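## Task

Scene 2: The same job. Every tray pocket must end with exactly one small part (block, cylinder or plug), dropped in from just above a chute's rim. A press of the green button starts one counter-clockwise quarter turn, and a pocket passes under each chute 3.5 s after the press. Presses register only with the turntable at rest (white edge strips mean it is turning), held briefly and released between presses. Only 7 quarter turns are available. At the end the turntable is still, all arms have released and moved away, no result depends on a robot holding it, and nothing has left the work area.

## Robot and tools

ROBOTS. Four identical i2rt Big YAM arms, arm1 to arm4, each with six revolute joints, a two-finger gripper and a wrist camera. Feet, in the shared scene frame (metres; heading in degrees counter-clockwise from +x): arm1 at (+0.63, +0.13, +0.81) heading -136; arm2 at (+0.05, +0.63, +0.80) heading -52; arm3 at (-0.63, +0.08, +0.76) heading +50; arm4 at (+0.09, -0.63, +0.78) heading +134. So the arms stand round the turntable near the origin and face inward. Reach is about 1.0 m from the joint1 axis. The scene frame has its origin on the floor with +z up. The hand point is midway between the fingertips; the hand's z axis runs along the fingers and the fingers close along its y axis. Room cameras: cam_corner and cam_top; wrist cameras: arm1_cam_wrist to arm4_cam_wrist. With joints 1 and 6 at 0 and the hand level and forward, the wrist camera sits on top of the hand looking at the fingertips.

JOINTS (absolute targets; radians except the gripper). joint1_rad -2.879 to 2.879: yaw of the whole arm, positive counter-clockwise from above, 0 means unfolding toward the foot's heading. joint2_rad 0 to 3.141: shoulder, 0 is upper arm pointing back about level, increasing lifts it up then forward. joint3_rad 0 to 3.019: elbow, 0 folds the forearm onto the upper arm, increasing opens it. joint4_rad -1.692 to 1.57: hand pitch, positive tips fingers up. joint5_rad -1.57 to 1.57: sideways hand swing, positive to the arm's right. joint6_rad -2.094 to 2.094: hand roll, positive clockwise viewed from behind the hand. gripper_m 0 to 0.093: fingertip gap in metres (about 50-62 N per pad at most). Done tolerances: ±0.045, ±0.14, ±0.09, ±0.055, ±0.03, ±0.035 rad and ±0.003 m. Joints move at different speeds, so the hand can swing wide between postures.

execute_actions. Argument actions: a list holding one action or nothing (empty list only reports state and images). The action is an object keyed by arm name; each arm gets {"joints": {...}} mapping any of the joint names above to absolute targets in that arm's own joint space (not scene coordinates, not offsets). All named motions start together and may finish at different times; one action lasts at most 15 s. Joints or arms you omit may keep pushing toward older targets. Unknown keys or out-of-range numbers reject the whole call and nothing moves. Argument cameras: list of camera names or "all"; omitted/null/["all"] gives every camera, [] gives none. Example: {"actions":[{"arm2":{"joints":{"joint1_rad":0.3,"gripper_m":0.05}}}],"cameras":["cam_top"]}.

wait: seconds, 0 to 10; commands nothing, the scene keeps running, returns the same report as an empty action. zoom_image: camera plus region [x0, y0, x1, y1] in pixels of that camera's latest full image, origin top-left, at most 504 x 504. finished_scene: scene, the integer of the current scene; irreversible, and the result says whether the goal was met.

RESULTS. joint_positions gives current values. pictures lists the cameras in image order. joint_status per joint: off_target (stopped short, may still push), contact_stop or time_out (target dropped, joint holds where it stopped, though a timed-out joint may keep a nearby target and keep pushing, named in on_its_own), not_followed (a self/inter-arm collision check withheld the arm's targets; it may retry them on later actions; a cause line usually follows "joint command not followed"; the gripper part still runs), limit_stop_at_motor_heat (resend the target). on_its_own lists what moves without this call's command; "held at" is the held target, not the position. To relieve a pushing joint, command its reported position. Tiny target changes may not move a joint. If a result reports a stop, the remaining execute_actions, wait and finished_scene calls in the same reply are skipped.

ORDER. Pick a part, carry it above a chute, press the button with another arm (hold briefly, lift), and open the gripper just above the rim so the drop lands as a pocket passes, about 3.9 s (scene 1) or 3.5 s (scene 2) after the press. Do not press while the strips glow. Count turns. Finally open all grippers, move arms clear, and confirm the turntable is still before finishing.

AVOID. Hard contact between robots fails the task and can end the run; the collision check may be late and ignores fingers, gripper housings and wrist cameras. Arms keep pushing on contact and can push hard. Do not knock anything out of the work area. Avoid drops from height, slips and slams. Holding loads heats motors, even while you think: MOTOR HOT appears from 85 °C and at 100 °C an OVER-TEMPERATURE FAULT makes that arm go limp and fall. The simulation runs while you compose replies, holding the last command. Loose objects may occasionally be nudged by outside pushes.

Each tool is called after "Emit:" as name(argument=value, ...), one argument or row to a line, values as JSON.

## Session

Emit:
execute_actions(
  actions=[],
)

Scene clock: 0.00 s.
Motor temperatures (°C, as the motors report them): arm1=[22 28 34 23 21 23] | arm2=[23 28 36 24 24 21] | arm3=[22 27 44 25 23 24] | arm4=[22 25 36 23 23 22]
arm1.joint_positions: joint1_rad=-0.358 joint2_rad=+0.437 joint3_rad=+1.468 joint4_rad=-1.519 joint5_rad=+0.011 joint6_rad=-0.004 gripper_m=+0.094
arm1.joint_status: not commanded
arm1.hand: x=+0.5172 y=+0.0729 z=+1.3698 quat_wxyz=(-0.093, -0.840, -0.179, +0.503) (m; scene frame)
arm2.joint_positions: joint1_rad=-0.665 joint2_rad=+0.453 joint3_rad=+1.471 joint4_rad=-1.525 joint5_rad=+0.009 joint6_rad=-0.016 gripper_m=+0.094
arm2.joint_status: not commanded
arm2.hand: x=+0.0568 y=+0.5012 z=+1.3599 quat_wxyz=(-0.350, -0.604, -0.616, +0.365) (m; scene frame)
arm3.joint_positions: joint1_rad=+0.754 joint2_rad=+0.446 joint3_rad=+1.476 joint4_rad=-1.524 joint5_rad=-0.008 joint6_rad=-0.010 gripper_m=+0.095
arm3.joint_status: not commanded
arm3.hand: x=-0.6445 y=+0.2045 z=+1.3306 quat_wxyz=(-0.354, +0.631, -0.582, -0.371) (m; scene frame)
arm4.joint_positions: joint1_rad=-0.564 joint2_rad=+0.426 joint3_rad=+1.477 joint4_rad=-1.528 joint5_rad=+0.005 joint6_rad=+0.011 gripper_m=+0.094
arm4.joint_status: not commanded
arm4.hand: x=+0.0695 y=-0.5207 z=+1.3447 quat_wxyz=(-0.329, +0.656, -0.546, -0.405) (m; scene frame)
pictures: arm1_cam_wrist, arm2_cam_wrist, arm3_cam_wrist, arm4_cam_wrist, cam_corner, cam_top
Images, in order (width x height): arm1_cam_wrist 616x616, arm2_cam_wrist 616x616, arm3_cam_wrist 616x616, arm4_cam_wrist 616x616, cam_corner 672x504, cam_top 672x504.

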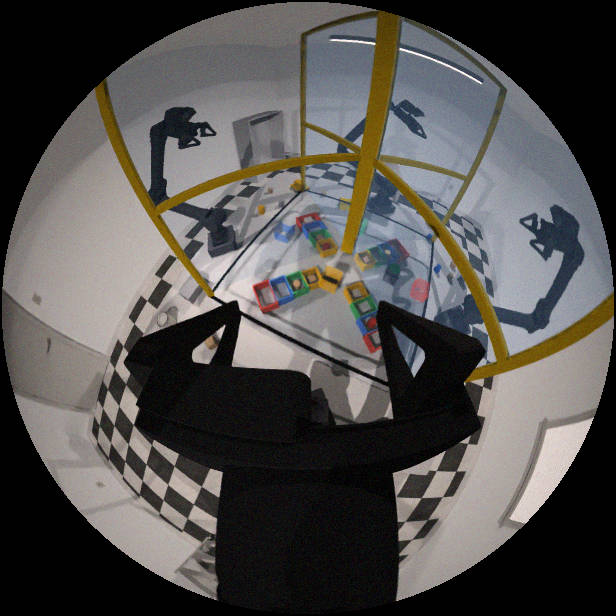

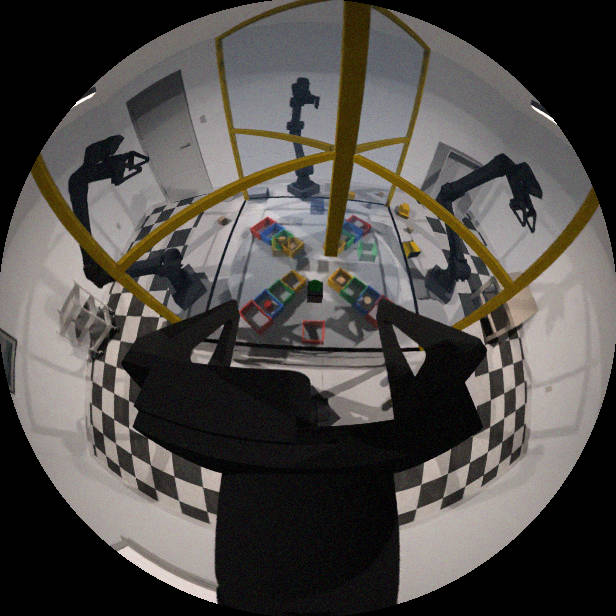

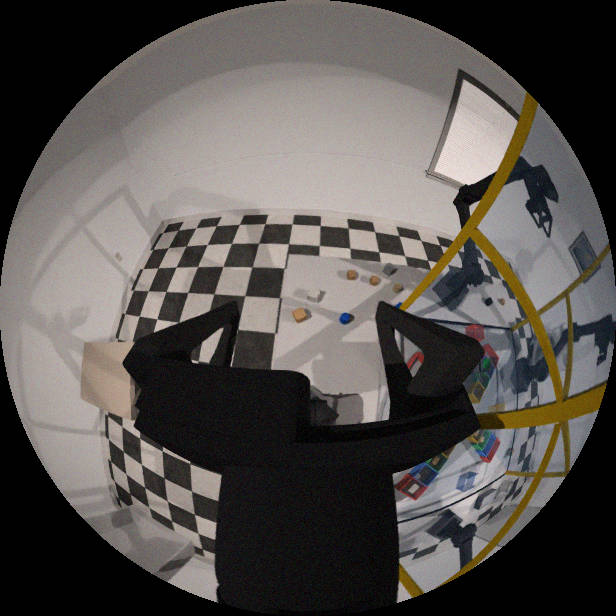

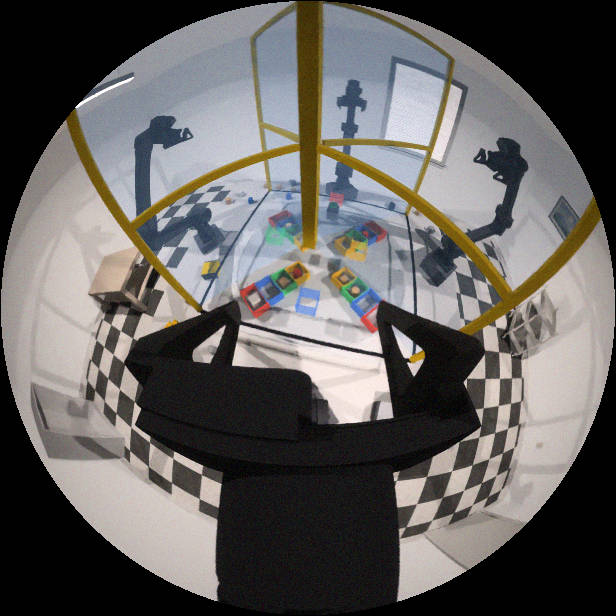

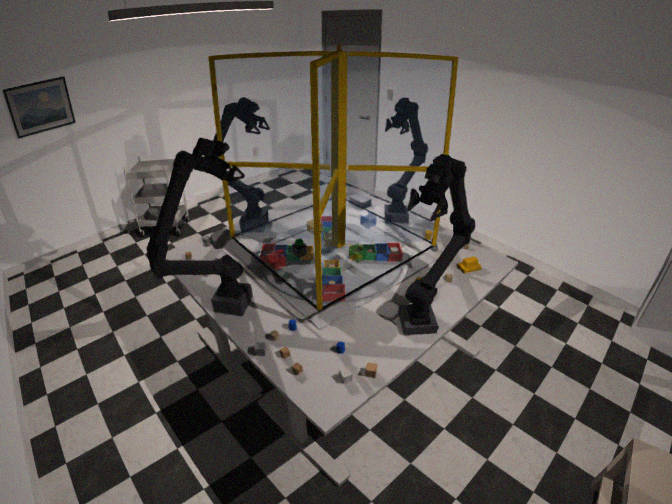

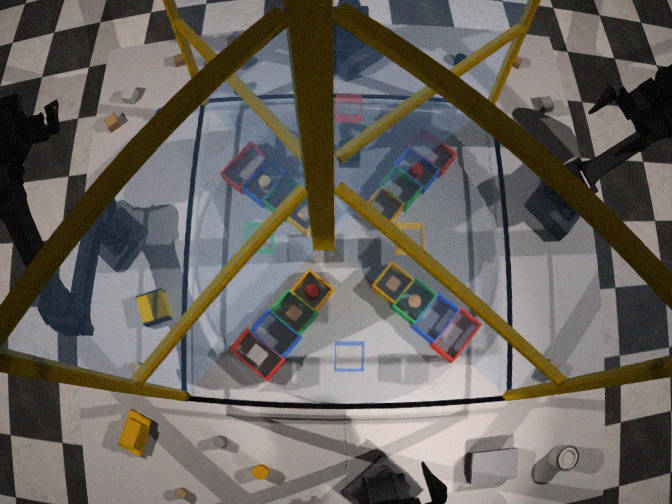

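Emit:
zoom_image(
  camera="cam_top",
  region=[200, 80, 500, 380],
)

Emit:
zoom_image(
  camera="arm2_cam_wrist",
  region=[220, 190, 420, 360],
)

Emit:
zoom_image(
  camera="arm1_cam_wrist",
  region=[240, 190, 440, 370],
)

Emit:
zoom_image(
  camera="arm4_cam_wrist",
  region=[220, 180, 420, 350],
)

Emit:
zoom_image(
  camera="cam_corner",
  region=[230, 190, 450, 330],
)

Region (200, 80, 500, 380) of cam_top's 672x504 image, scaled by 1.680, with more detail than that image has.

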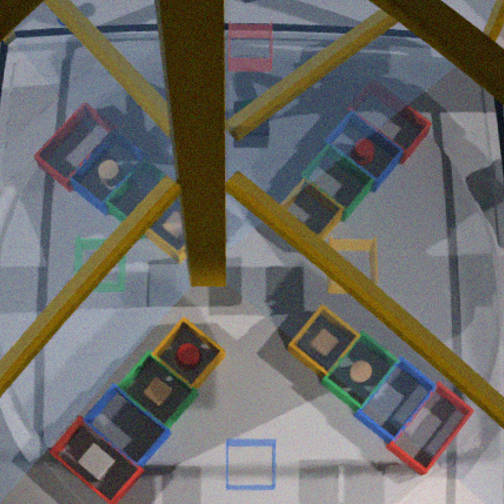

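Region (220, 190, 420, 360) of arm2_cam_wrist's 616x616 image, scaled by 2.520, with more detail than that image has; it fills the top 428 rows of this view, and the rest is white.

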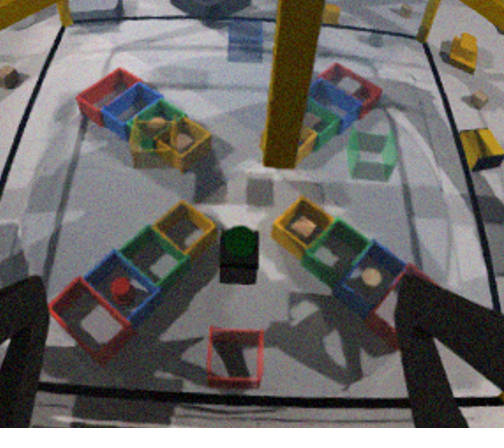

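Region (240, 190, 440, 370) of arm1_cam_wrist's 616x616 image, scaled by 2.520, with more detail than that image has; it fills the top 454 rows of this view, and the rest is white.

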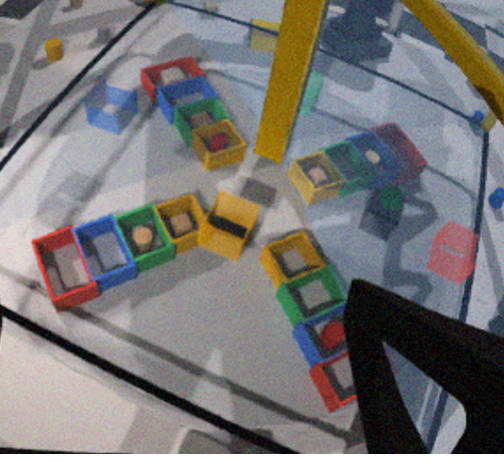

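Region (220, 180, 420, 350) of arm4_cam_wrist's 616x616 image, scaled by 2.520, with more detail than that image has; it fills the top 428 rows of this view, and the rest is white.

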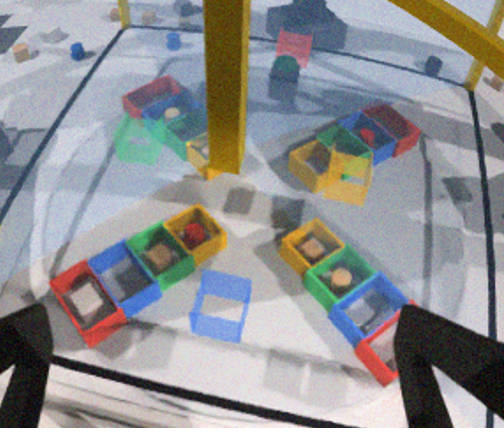

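Region (230, 190, 450, 330) of cam_corner's 672x504 image, scaled by 2.291, with more detail than that image has; it fills the top 321 rows of this view, and the rest is white.

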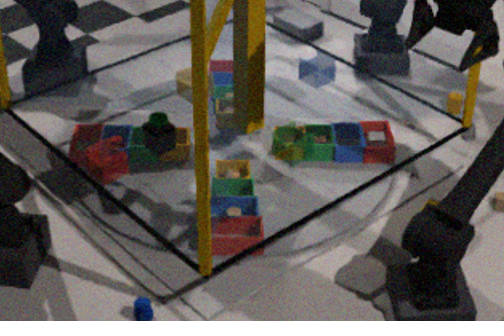

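Emit:
zoom_image(
  camera="arm3_cam_wrist",
  region=[280, 240, 420, 340],
)

Emit:
zoom_image(
  camera="cam_corner",
  region=[230, 290, 410, 410],
)

Emit:
zoom_image(
  camera="cam_top",
  region=[80, 20, 300, 160],
)

Emit:
zoom_image(
  camera="cam_top",
  region=[400, 20, 600, 160],
)

Emit:
zoom_image(
  camera="cam_top",
  region=[90, 340, 330, 504],
)

Emit:
zoom_image(
  camera="cam_top",
  region=[430, 300, 630, 504],
)

Region (280, 240, 420, 340) of arm3_cam_wrist's 616x616 image, scaled by 3.600, with more detail than that image has; it fills the top 360 rows of this view, and the rest is white.

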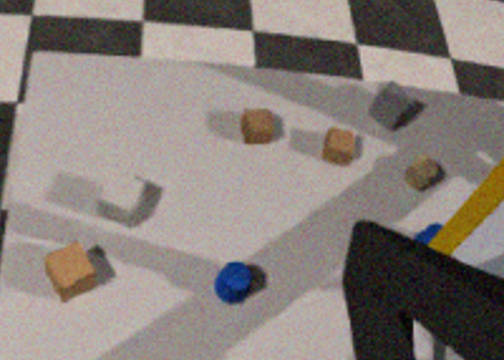

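Region (230, 290, 410, 410) of cam_corner's 672x504 image, scaled by 2.800, with more detail than that image has.

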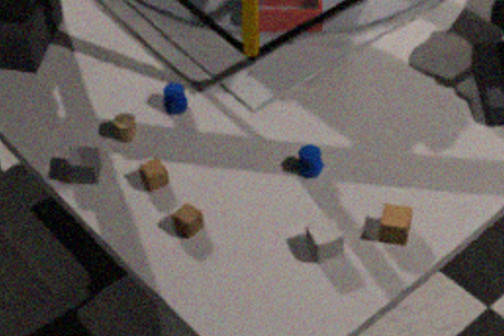

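Region (80, 20, 300, 160) of cam_top's 672x504 image, scaled by 2.291, with more detail than that image has; it fills the top 321 rows of this view, and the rest is white.

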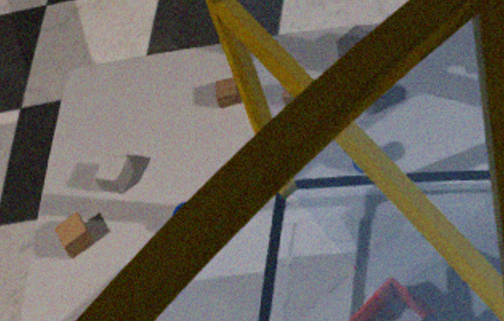

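Region (400, 20, 600, 160) of cam_top's 672x504 image, scaled by 2.520, with more detail than that image has; it fills the top 353 rows of this view, and the rest is white.

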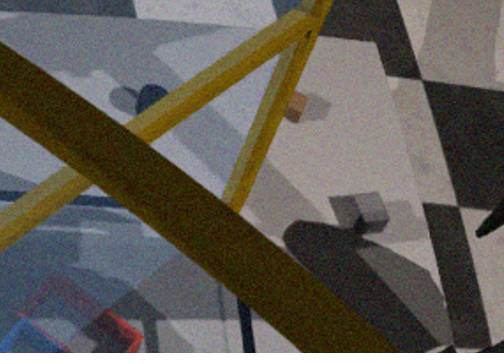

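Region (90, 340, 330, 504) of cam_top's 672x504 image, scaled by 2.100, with more detail than that image has; it fills the top 344 rows of this view, and the rest is white.

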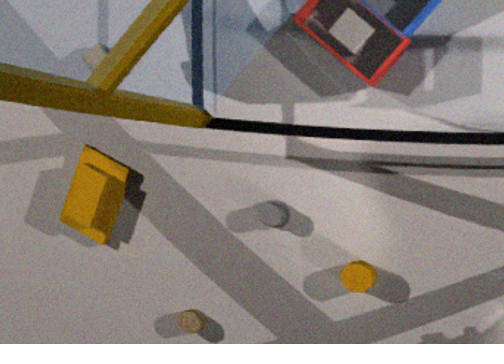

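Region (430, 300, 630, 504) of cam_top's 672x504 image, scaled by 2.471, with more detail than that image has; it fills the left 494 columns of this view, and the rest is white.

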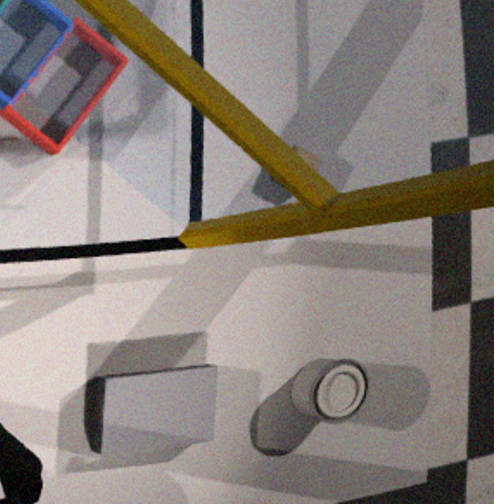

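Emit:
zoom_image(
  camera="arm2_cam_wrist",
  region=[280, 270, 364, 354],
)

Emit:
zoom_image(
  camera="cam_top",
  region=[306, 84, 390, 168],
)

Emit:
zoom_image(
  camera="cam_top",
  region=[306, 320, 390, 404],
)

Emit:
zoom_image(
  camera="cam_top",
  region=[220, 200, 304, 284],
)

Emit:
zoom_image(
  camera="cam_top",
  region=[370, 200, 454, 284],
)

Region (280, 270, 364, 354) of arm2_cam_wrist's 616x616 image, scaled by 6.000, with more detail than that image has.

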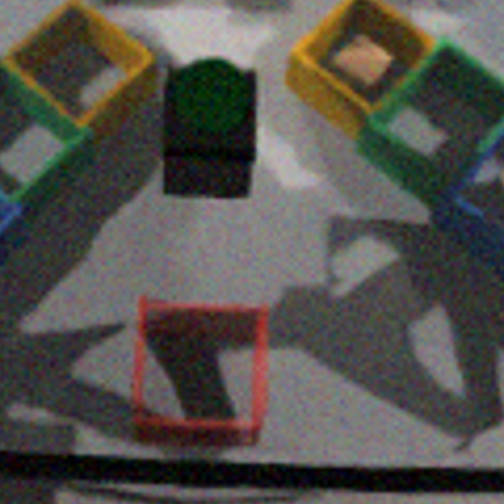

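Region (306, 84, 390, 168) of cam_top's 672x504 image, scaled by 6.000, with more detail than that image has.

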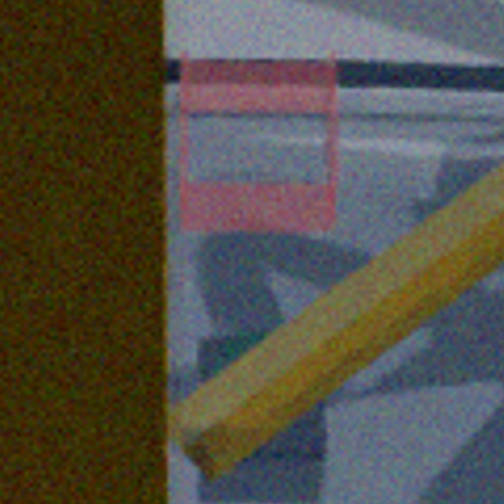

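Region (306, 320, 390, 404) of cam_top's 672x504 image, scaled by 6.000, with more detail than that image has.

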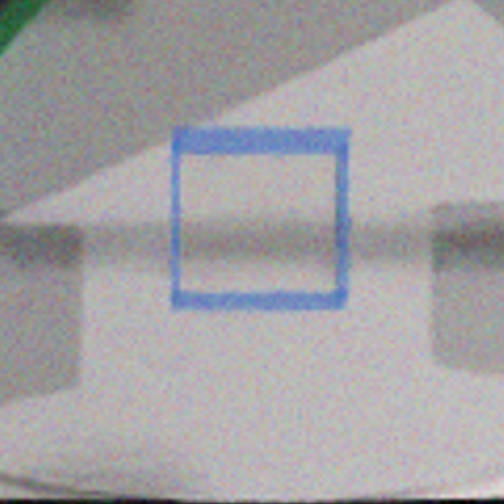

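Region (220, 200, 304, 284) of cam_top's 672x504 image, scaled by 6.000, with more detail than that image has.

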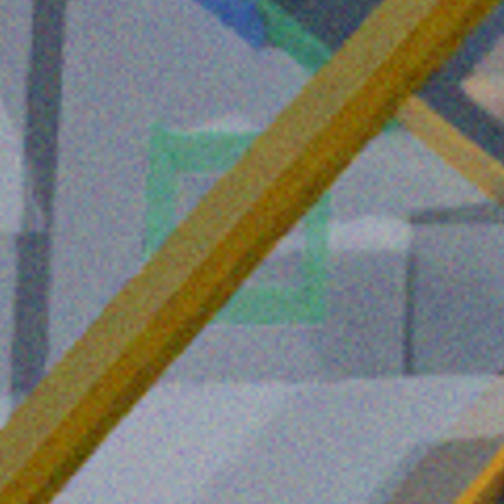

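Region (370, 200, 454, 284) of cam_top's 672x504 image, scaled by 6.000, with more detail than that image has.

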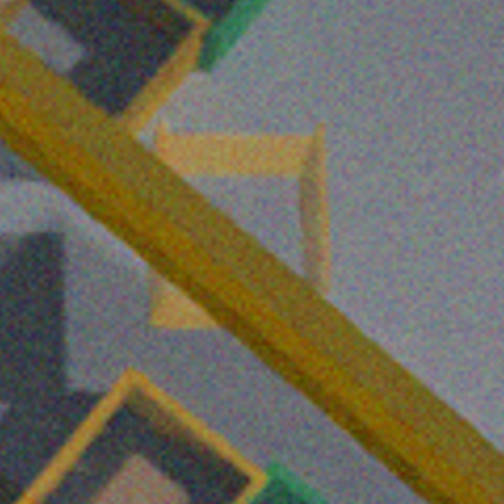

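Emit:
execute_actions(
  actions=[
    {"arm1":{"joints":{"joint1_rad":0.645,"joint2_rad":1.30,"joint3_rad":0.86,"joint4_rad":-0.95,"joint5_rad":0.0,"gripper_m":0.066}},"arm2":{"joints":{"joint1_rad":-2.194,"joint2_rad":1.29,"joint3_rad":0.652,"joint4_rad":-0.98,"joint5_rad":0.0,"gripper_m":0.058}},"arm3":{"joints":{"joint1_rad":0.855,"joint2_rad":1.14,"joint3_rad":0.558,"joint4_rad":-0.55,"joint5_rad":0.0,"joint6_rad":-0.29,"gripper_m":0.066}},"arm4":{"joints":{"joint1_rad":0.626,"joint2_rad":1.19,"joint3_rad":0.656,"joint4_rad":-0.98,"joint5_rad":0.0,"gripper_m":0.06}}},
  ],
)

Scene clock: 121.77 s.
Motor temperatures (°C, as the motors report them): arm1=[22 27 37 23 21 23] | arm2=[23 28 38 24 24 21] | arm3=[22 27 46 25 23 24] | arm4=[22 25 38 24 23 22]
arm1.joint_positions: joint1_rad=+0.639 joint2_rad=+1.286 joint3_rad=+0.852 joint4_rad=-0.961 joint5_rad=+0.002 joint6_rad=-0.004 gripper_m=+0.066
arm1.joint_status: all done
arm1.hand: x=+0.5699 y=-0.2385 z=+0.9105 quat_wxyz=(-0.050, -0.758, -0.648, +0.062) (m; scene frame)
arm2.joint_positions: joint1_rad=-2.193 joint2_rad=+1.279 joint3_rad=+0.650 joint4_rad=-0.994 joint5_rad=+0.000 joint6_rad=-0.016 gripper_m=+0.058
arm2.joint_status: all done
arm2.hand: x=-0.2198 y=+0.6175 z=+0.8424 quat_wxyz=(+0.003, -0.999, -0.031, -0.022) (m; scene frame)
arm3.joint_positions: joint1_rad=+0.848 joint2_rad=+1.148 joint3_rad=+0.562 joint4_rad=-0.565 joint5_rad=-0.004 joint6_rad=-0.281 gripper_m=+0.066
arm3.joint_status: all done
arm3.hand: x=-0.6844 y=+0.4254 z=+0.8323 quat_wxyz=(-0.158, +0.825, -0.525, -0.135) (m; scene frame)
arm4.joint_positions: joint1_rad=+0.625 joint2_rad=+1.190 joint3_rad=+0.648 joint4_rad=-0.991 joint5_rad=-0.001 joint6_rad=+0.011 gripper_m=+0.060
arm4.joint_status: all done
arm4.hand: x=-0.1872 y=-0.5787 z=+0.8429 quat_wxyz=(-0.003, +0.995, -0.097, -0.021) (m; scene frame)
pictures: arm1_cam_wrist, arm2_cam_wrist, arm3_cam_wrist, arm4_cam_wrist, cam_corner, cam_top
Images, in order (width x height): arm1_cam_wrist 616x616, arm2_cam_wrist 616x616, arm3_cam_wrist 616x616, arm4_cam_wrist 616x616, cam_corner 672x504, cam_top 672x504.

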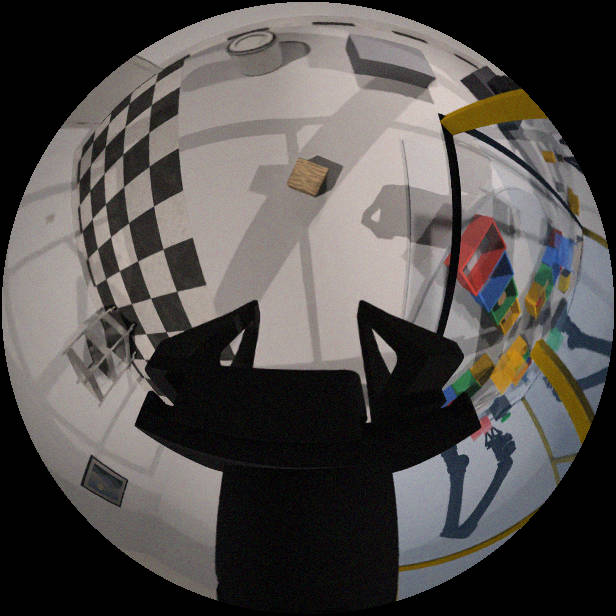

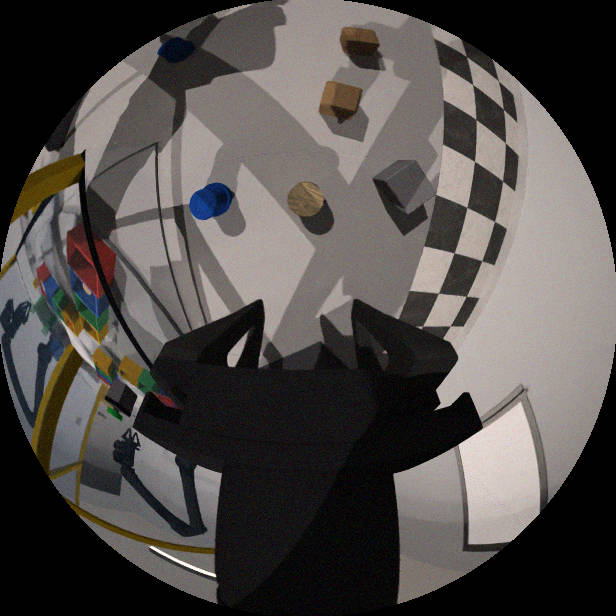

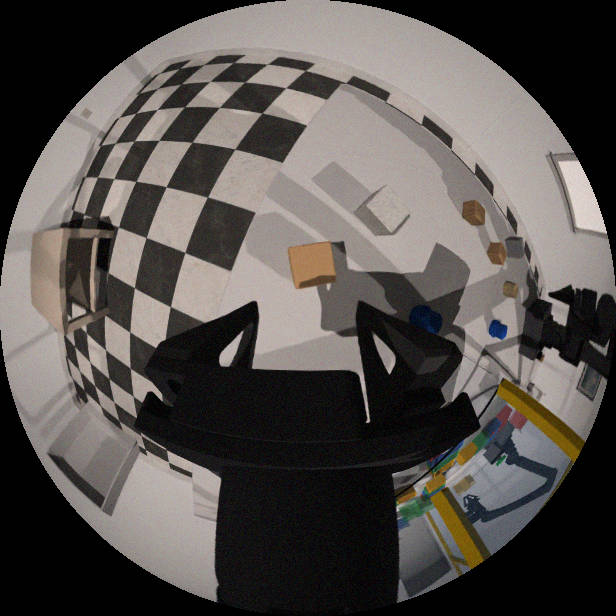

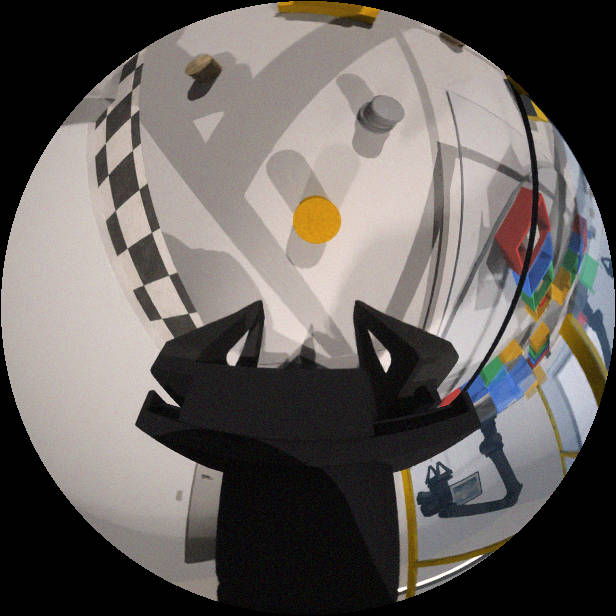

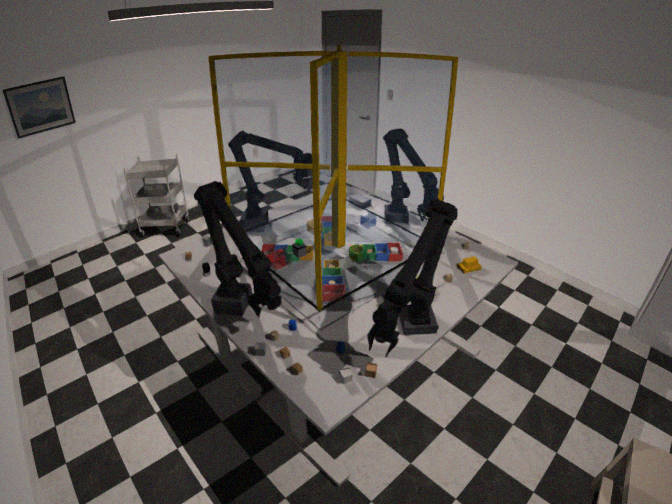

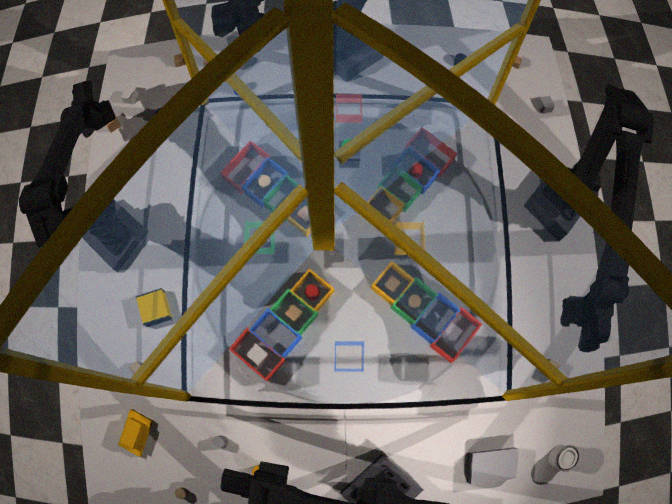

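Emit:
zoom_image(
  camera="arm1_cam_wrist",
  region=[266, 134, 350, 218],
)

Emit:
zoom_image(
  camera="arm2_cam_wrist",
  region=[266, 158, 350, 242],
)

Emit:
zoom_image(
  camera="arm3_cam_wrist",
  region=[266, 224, 350, 308],
)

Emit:
zoom_image(
  camera="arm4_cam_wrist",
  region=[274, 178, 358, 262],
)

Emit:
zoom_image(
  camera="arm2_cam_wrist",
  region=[290, 60, 458, 228],
)

Emit:
zoom_image(
  camera="arm4_cam_wrist",
  region=[330, 70, 430, 170],
)

Region (266, 134, 350, 218) of arm1_cam_wrist's 616x616 image, scaled by 6.000, with more detail than that image has.

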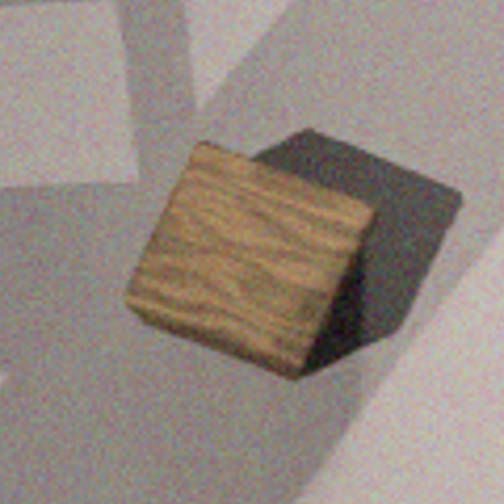

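Region (266, 158, 350, 242) of arm2_cam_wrist's 616x616 image, scaled by 6.000, with more detail than that image has.

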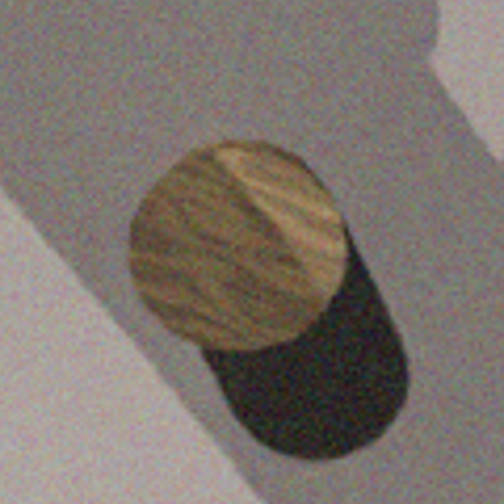

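Region (266, 224, 350, 308) of arm3_cam_wrist's 616x616 image, scaled by 6.000, with more detail than that image has.

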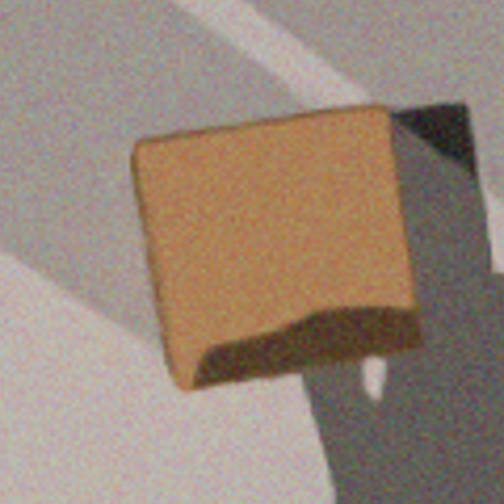

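Region (274, 178, 358, 262) of arm4_cam_wrist's 616x616 image, scaled by 6.000, with more detail than that image has.

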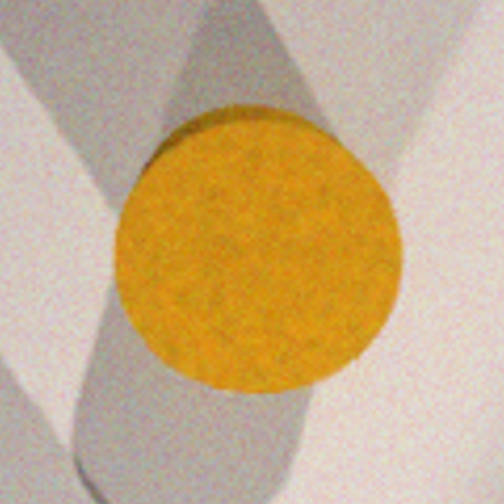

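Region (290, 60, 458, 228) of arm2_cam_wrist's 616x616 image, scaled by 3.000, with more detail than that image has.

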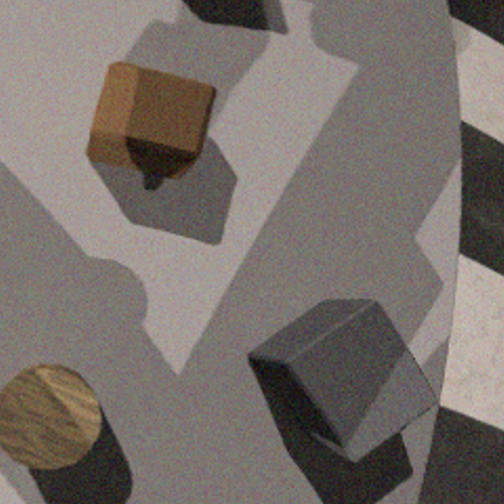

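Region (330, 70, 430, 170) of arm4_cam_wrist's 616x616 image, scaled by 5.040, with more detail than that image has.

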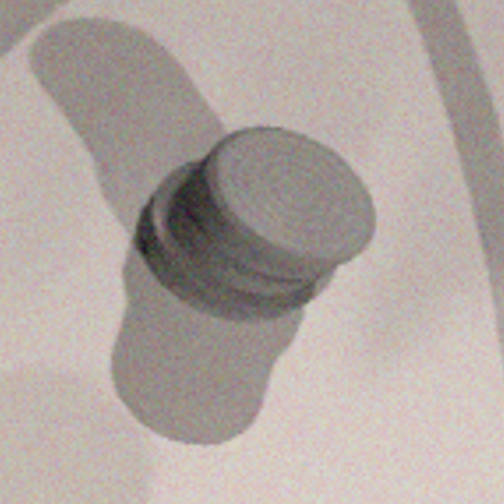

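Emit:
execute_actions(
  actions=[
    {"arm1":{"joints":{"joint2_rad":1.63,"joint3_rad":1.03,"joint4_rad":-0.54,"joint6_rad":0.40}},"arm2":{"joints":{"joint2_rad":1.628,"joint4_rad":-0.549}},"arm3":{"joints":{"joint1_rad":0.773,"joint2_rad":1.466,"joint4_rad":-0.257,"joint5_rad":-0.125,"joint6_rad":-0.497,"gripper_m":0.075}},"arm4":{"joints":{"joint1_rad":0.593,"joint2_rad":1.510,"joint4_rad":-0.641,"gripper_m":0.066}}},
  ],
  cameras=["arm1_cam_wrist","arm2_cam_wrist","arm3_cam_wrist","arm4_cam_wrist"],
)

Scene clock: 177.20 s.
Motor temperatures (°C, as the motors report them): arm1=[22 28 39 23 21 23] | arm2=[23 28 37 24 24 21] | arm3=[22 26 46 25 23 24] | arm4=[22 25 38 23 23 22]
arm1.joint_positions: joint1_rad=+0.639 joint2_rad=+1.631 joint3_rad=+1.010 joint4_rad=-0.552 joint5_rad=+0.002 joint6_rad=+0.389 gripper_m=+0.066
arm1.joint_status: all done
arm1.hand: x=+0.5463 y=-0.3839 z=+0.8534 quat_wxyz=(-0.148, -0.857, -0.480, +0.119) (m; scene frame)
arm2.joint_positions: joint1_rad=-2.193 joint2_rad=+1.625 joint3_rad=+0.650 joint4_rad=-0.565 joint5_rad=+0.000 joint6_rad=-0.016 gripper_m=+0.058
arm2.joint_status: all done
arm2.hand: x=-0.2788 y=+0.6152 z=+0.7435 quat_wxyz=(+0.002, -0.999, -0.031, +0.020) (m; scene frame)
arm3.joint_positions: joint1_rad=+0.777 joint2_rad=+1.473 joint3_rad=+0.562 joint4_rad=-0.272 joint5_rad=-0.120 joint6_rad=-0.487 gripper_m=+0.075
arm3.joint_status: all done
arm3.hand: x=-0.6816 y=+0.4589 z=+0.7501 quat_wxyz=(-0.131, +0.866, -0.459, -0.151) (m; scene frame)
arm4.joint_positions: joint1_rad=+0.597 joint2_rad=+1.511 joint3_rad=+0.648 joint4_rad=-0.652 joint5_rad=-0.001 joint6_rad=+0.011 gripper_m=+0.066
arm4.joint_status: all done
arm4.hand: x=-0.2333 y=-0.5607 z=+0.7553 quat_wxyz=(-0.004, +0.993, -0.111, -0.030) (m; scene frame)
pictures: arm1_cam_wrist, arm2_cam_wrist, arm3_cam_wrist, arm4_cam_wrist
Images, in order (width x height): arm1_cam_wrist 616x616, arm2_cam_wrist 616x616, arm3_cam_wrist 616x616, arm4_cam_wrist 616x616.

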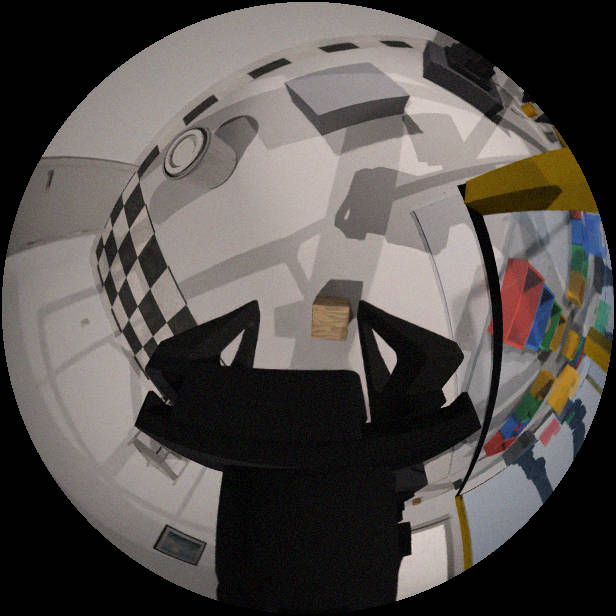

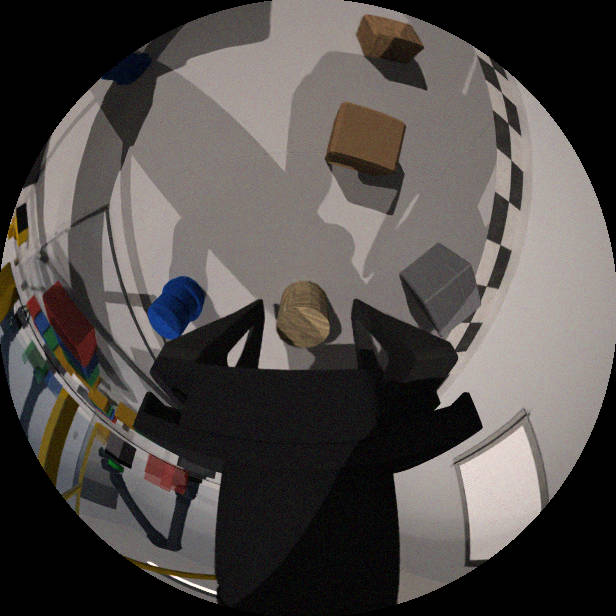

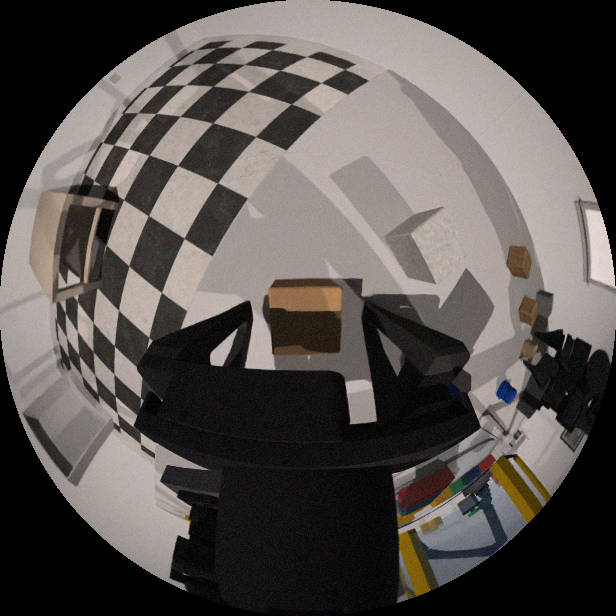

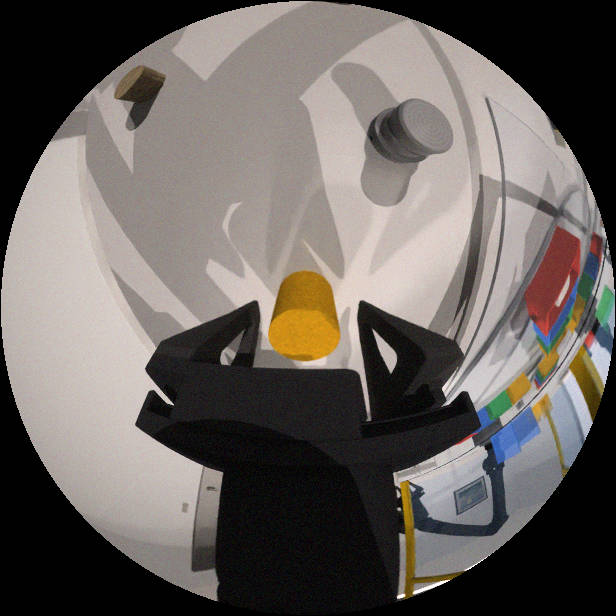

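Emit:
zoom_image(
  camera="arm2_cam_wrist",
  region=[245, 255, 371, 381],
)

Emit:
zoom_image(
  camera="arm3_cam_wrist",
  region=[245, 255, 371, 381],
)

Emit:
zoom_image(
  camera="arm4_cam_wrist",
  region=[245, 255, 371, 381],
)

Emit:
zoom_image(
  camera="arm1_cam_wrist",
  region=[288, 270, 372, 354],
)

Region (245, 255, 371, 381) of arm2_cam_wrist's 616x616 image, scaled by 4.000, with more detail than that image has.

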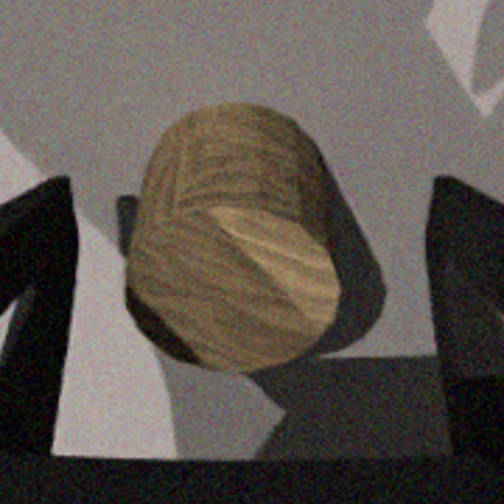

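Region (245, 255, 371, 381) of arm3_cam_wrist's 616x616 image, scaled by 4.000, with more detail than that image has.

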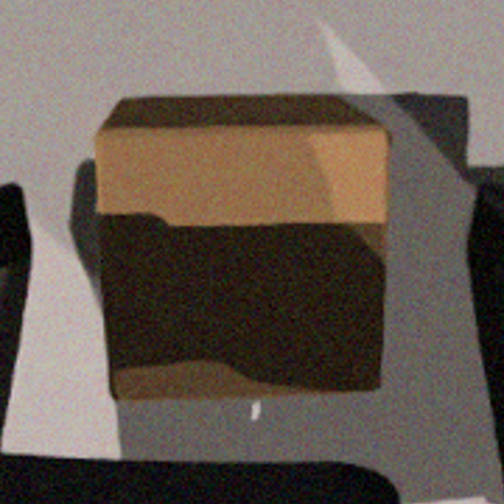

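Region (245, 255, 371, 381) of arm4_cam_wrist's 616x616 image, scaled by 4.000, with more detail than that image has.

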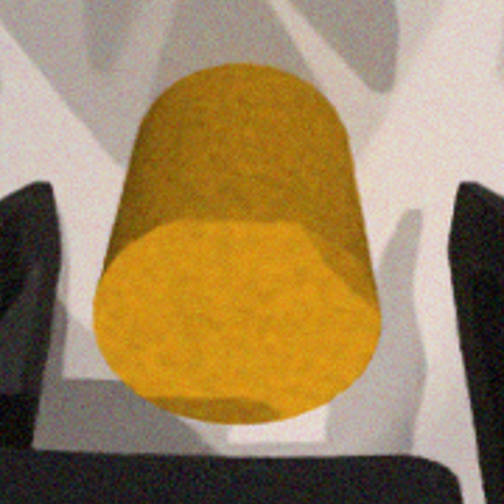

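Region (288, 270, 372, 354) of arm1_cam_wrist's 616x616 image, scaled by 6.000, with more detail than that image has.

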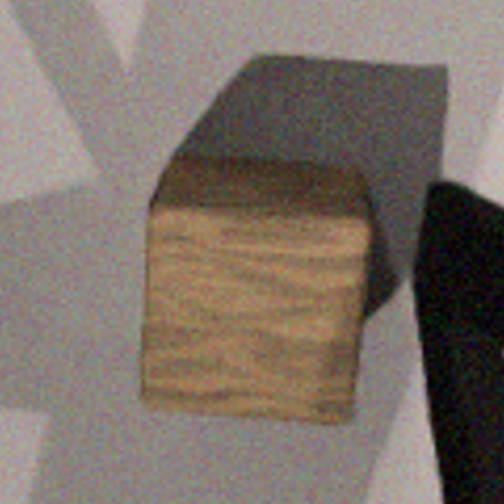

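Emit:
execute_actions(
  actions=[
    {"arm1":{"joints":{"gripper_m":0.075}},"arm2":{"joints":{"joint4_rad":-0.600,"gripper_m":0.024}},"arm3":{"joints":{"gripper_m":0.030}},"arm4":{"joints":{"joint4_rad":-0.678,"gripper_m":0.030}}},
  ],
  cameras=["arm2_cam_wrist","arm3_cam_wrist","arm4_cam_wrist"],
)

Scene clock: 195.87 s.
Motor temperatures (°C, as the motors report them): arm1=[22 29 40 23 21 23] | arm2=[23 28 36 24 24 21] | arm3=[22 27 44 25 24 24] | arm4=[22 25 38 23 23 22]
arm1.joint_positions: joint1_rad=+0.639 joint2_rad=+1.631 joint3_rad=+1.010 joint4_rad=-0.552 joint5_rad=+0.002 joint6_rad=+0.389 gripper_m=+0.075
arm1.joint_status: all done
arm1.hand: x=+0.5463 y=-0.3839 z=+0.8534 quat_wxyz=(-0.148, -0.857, -0.480, +0.119) (m; scene frame)
arm2.joint_positions: joint1_rad=-2.193 joint2_rad=+1.625 joint3_rad=+0.650 joint4_rad=-0.585 joint5_rad=+0.000 joint6_rad=-0.016 gripper_m=+0.031
arm2.joint_status: gripper_m off_target (ended at +0.031, target +0.024); the others done
arm2.hand: x=-0.2739 y=+0.6154 z=+0.7434 quat_wxyz=(+0.002, -0.999, -0.031, +0.010) (m; scene frame)
arm3.joint_positions: joint1_rad=+0.777 joint2_rad=+1.473 joint3_rad=+0.562 joint4_rad=-0.271 joint5_rad=-0.121 joint6_rad=-0.488 gripper_m=+0.040
arm3.joint_status: gripper_m off_target (ended at +0.040, target +0.030)
arm3.hand: x=-0.6818 y=+0.4590 z=+0.7502 quat_wxyz=(-0.131, +0.866, -0.458, -0.151) (m; scene frame)
arm4.joint_positions: joint1_rad=+0.597 joint2_rad=+1.511 joint3_rad=+0.648 joint4_rad=-0.668 joint5_rad=-0.001 joint6_rad=+0.011 gripper_m=+0.038
arm4.joint_status: gripper_m off_target (ended at +0.038, target +0.030); the others done
arm4.hand: x=-0.2297 y=-0.5615 z=+0.7551 quat_wxyz=(-0.003, +0.994, -0.111, -0.022) (m; scene frame)
pictures: arm2_cam_wrist, arm3_cam_wrist, arm4_cam_wrist
Images, in order (width x height): arm2_cam_wrist 616x616, arm3_cam_wrist 616x616, arm4_cam_wrist 616x616.

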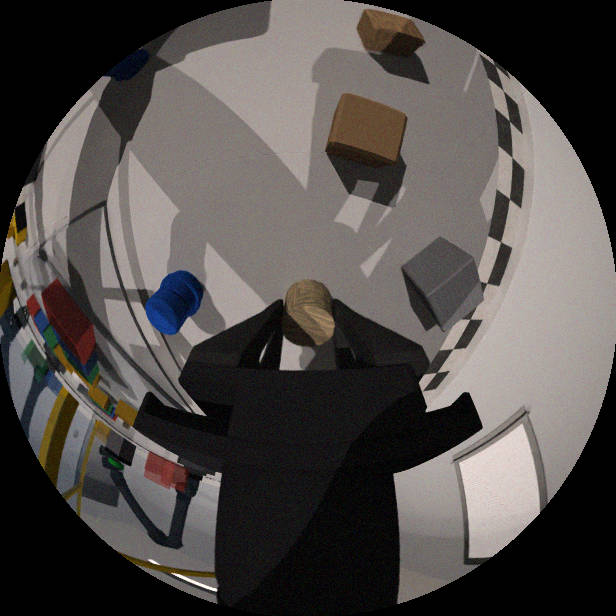

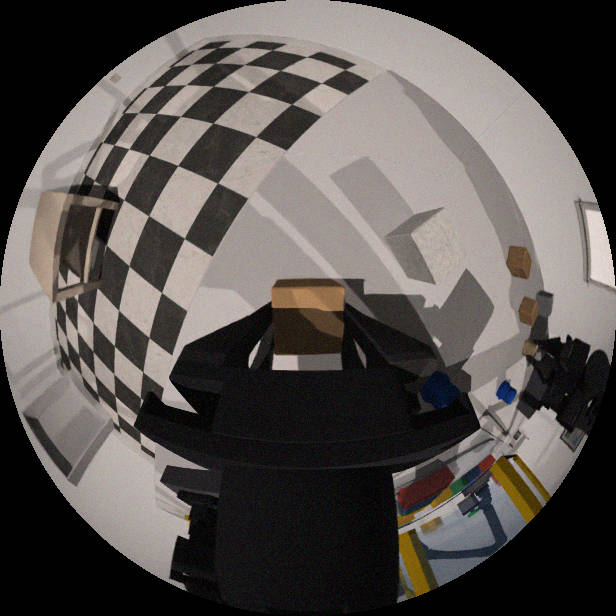

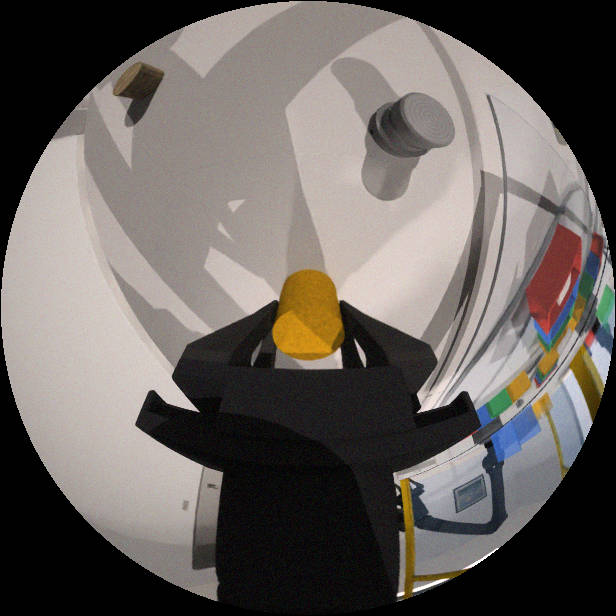

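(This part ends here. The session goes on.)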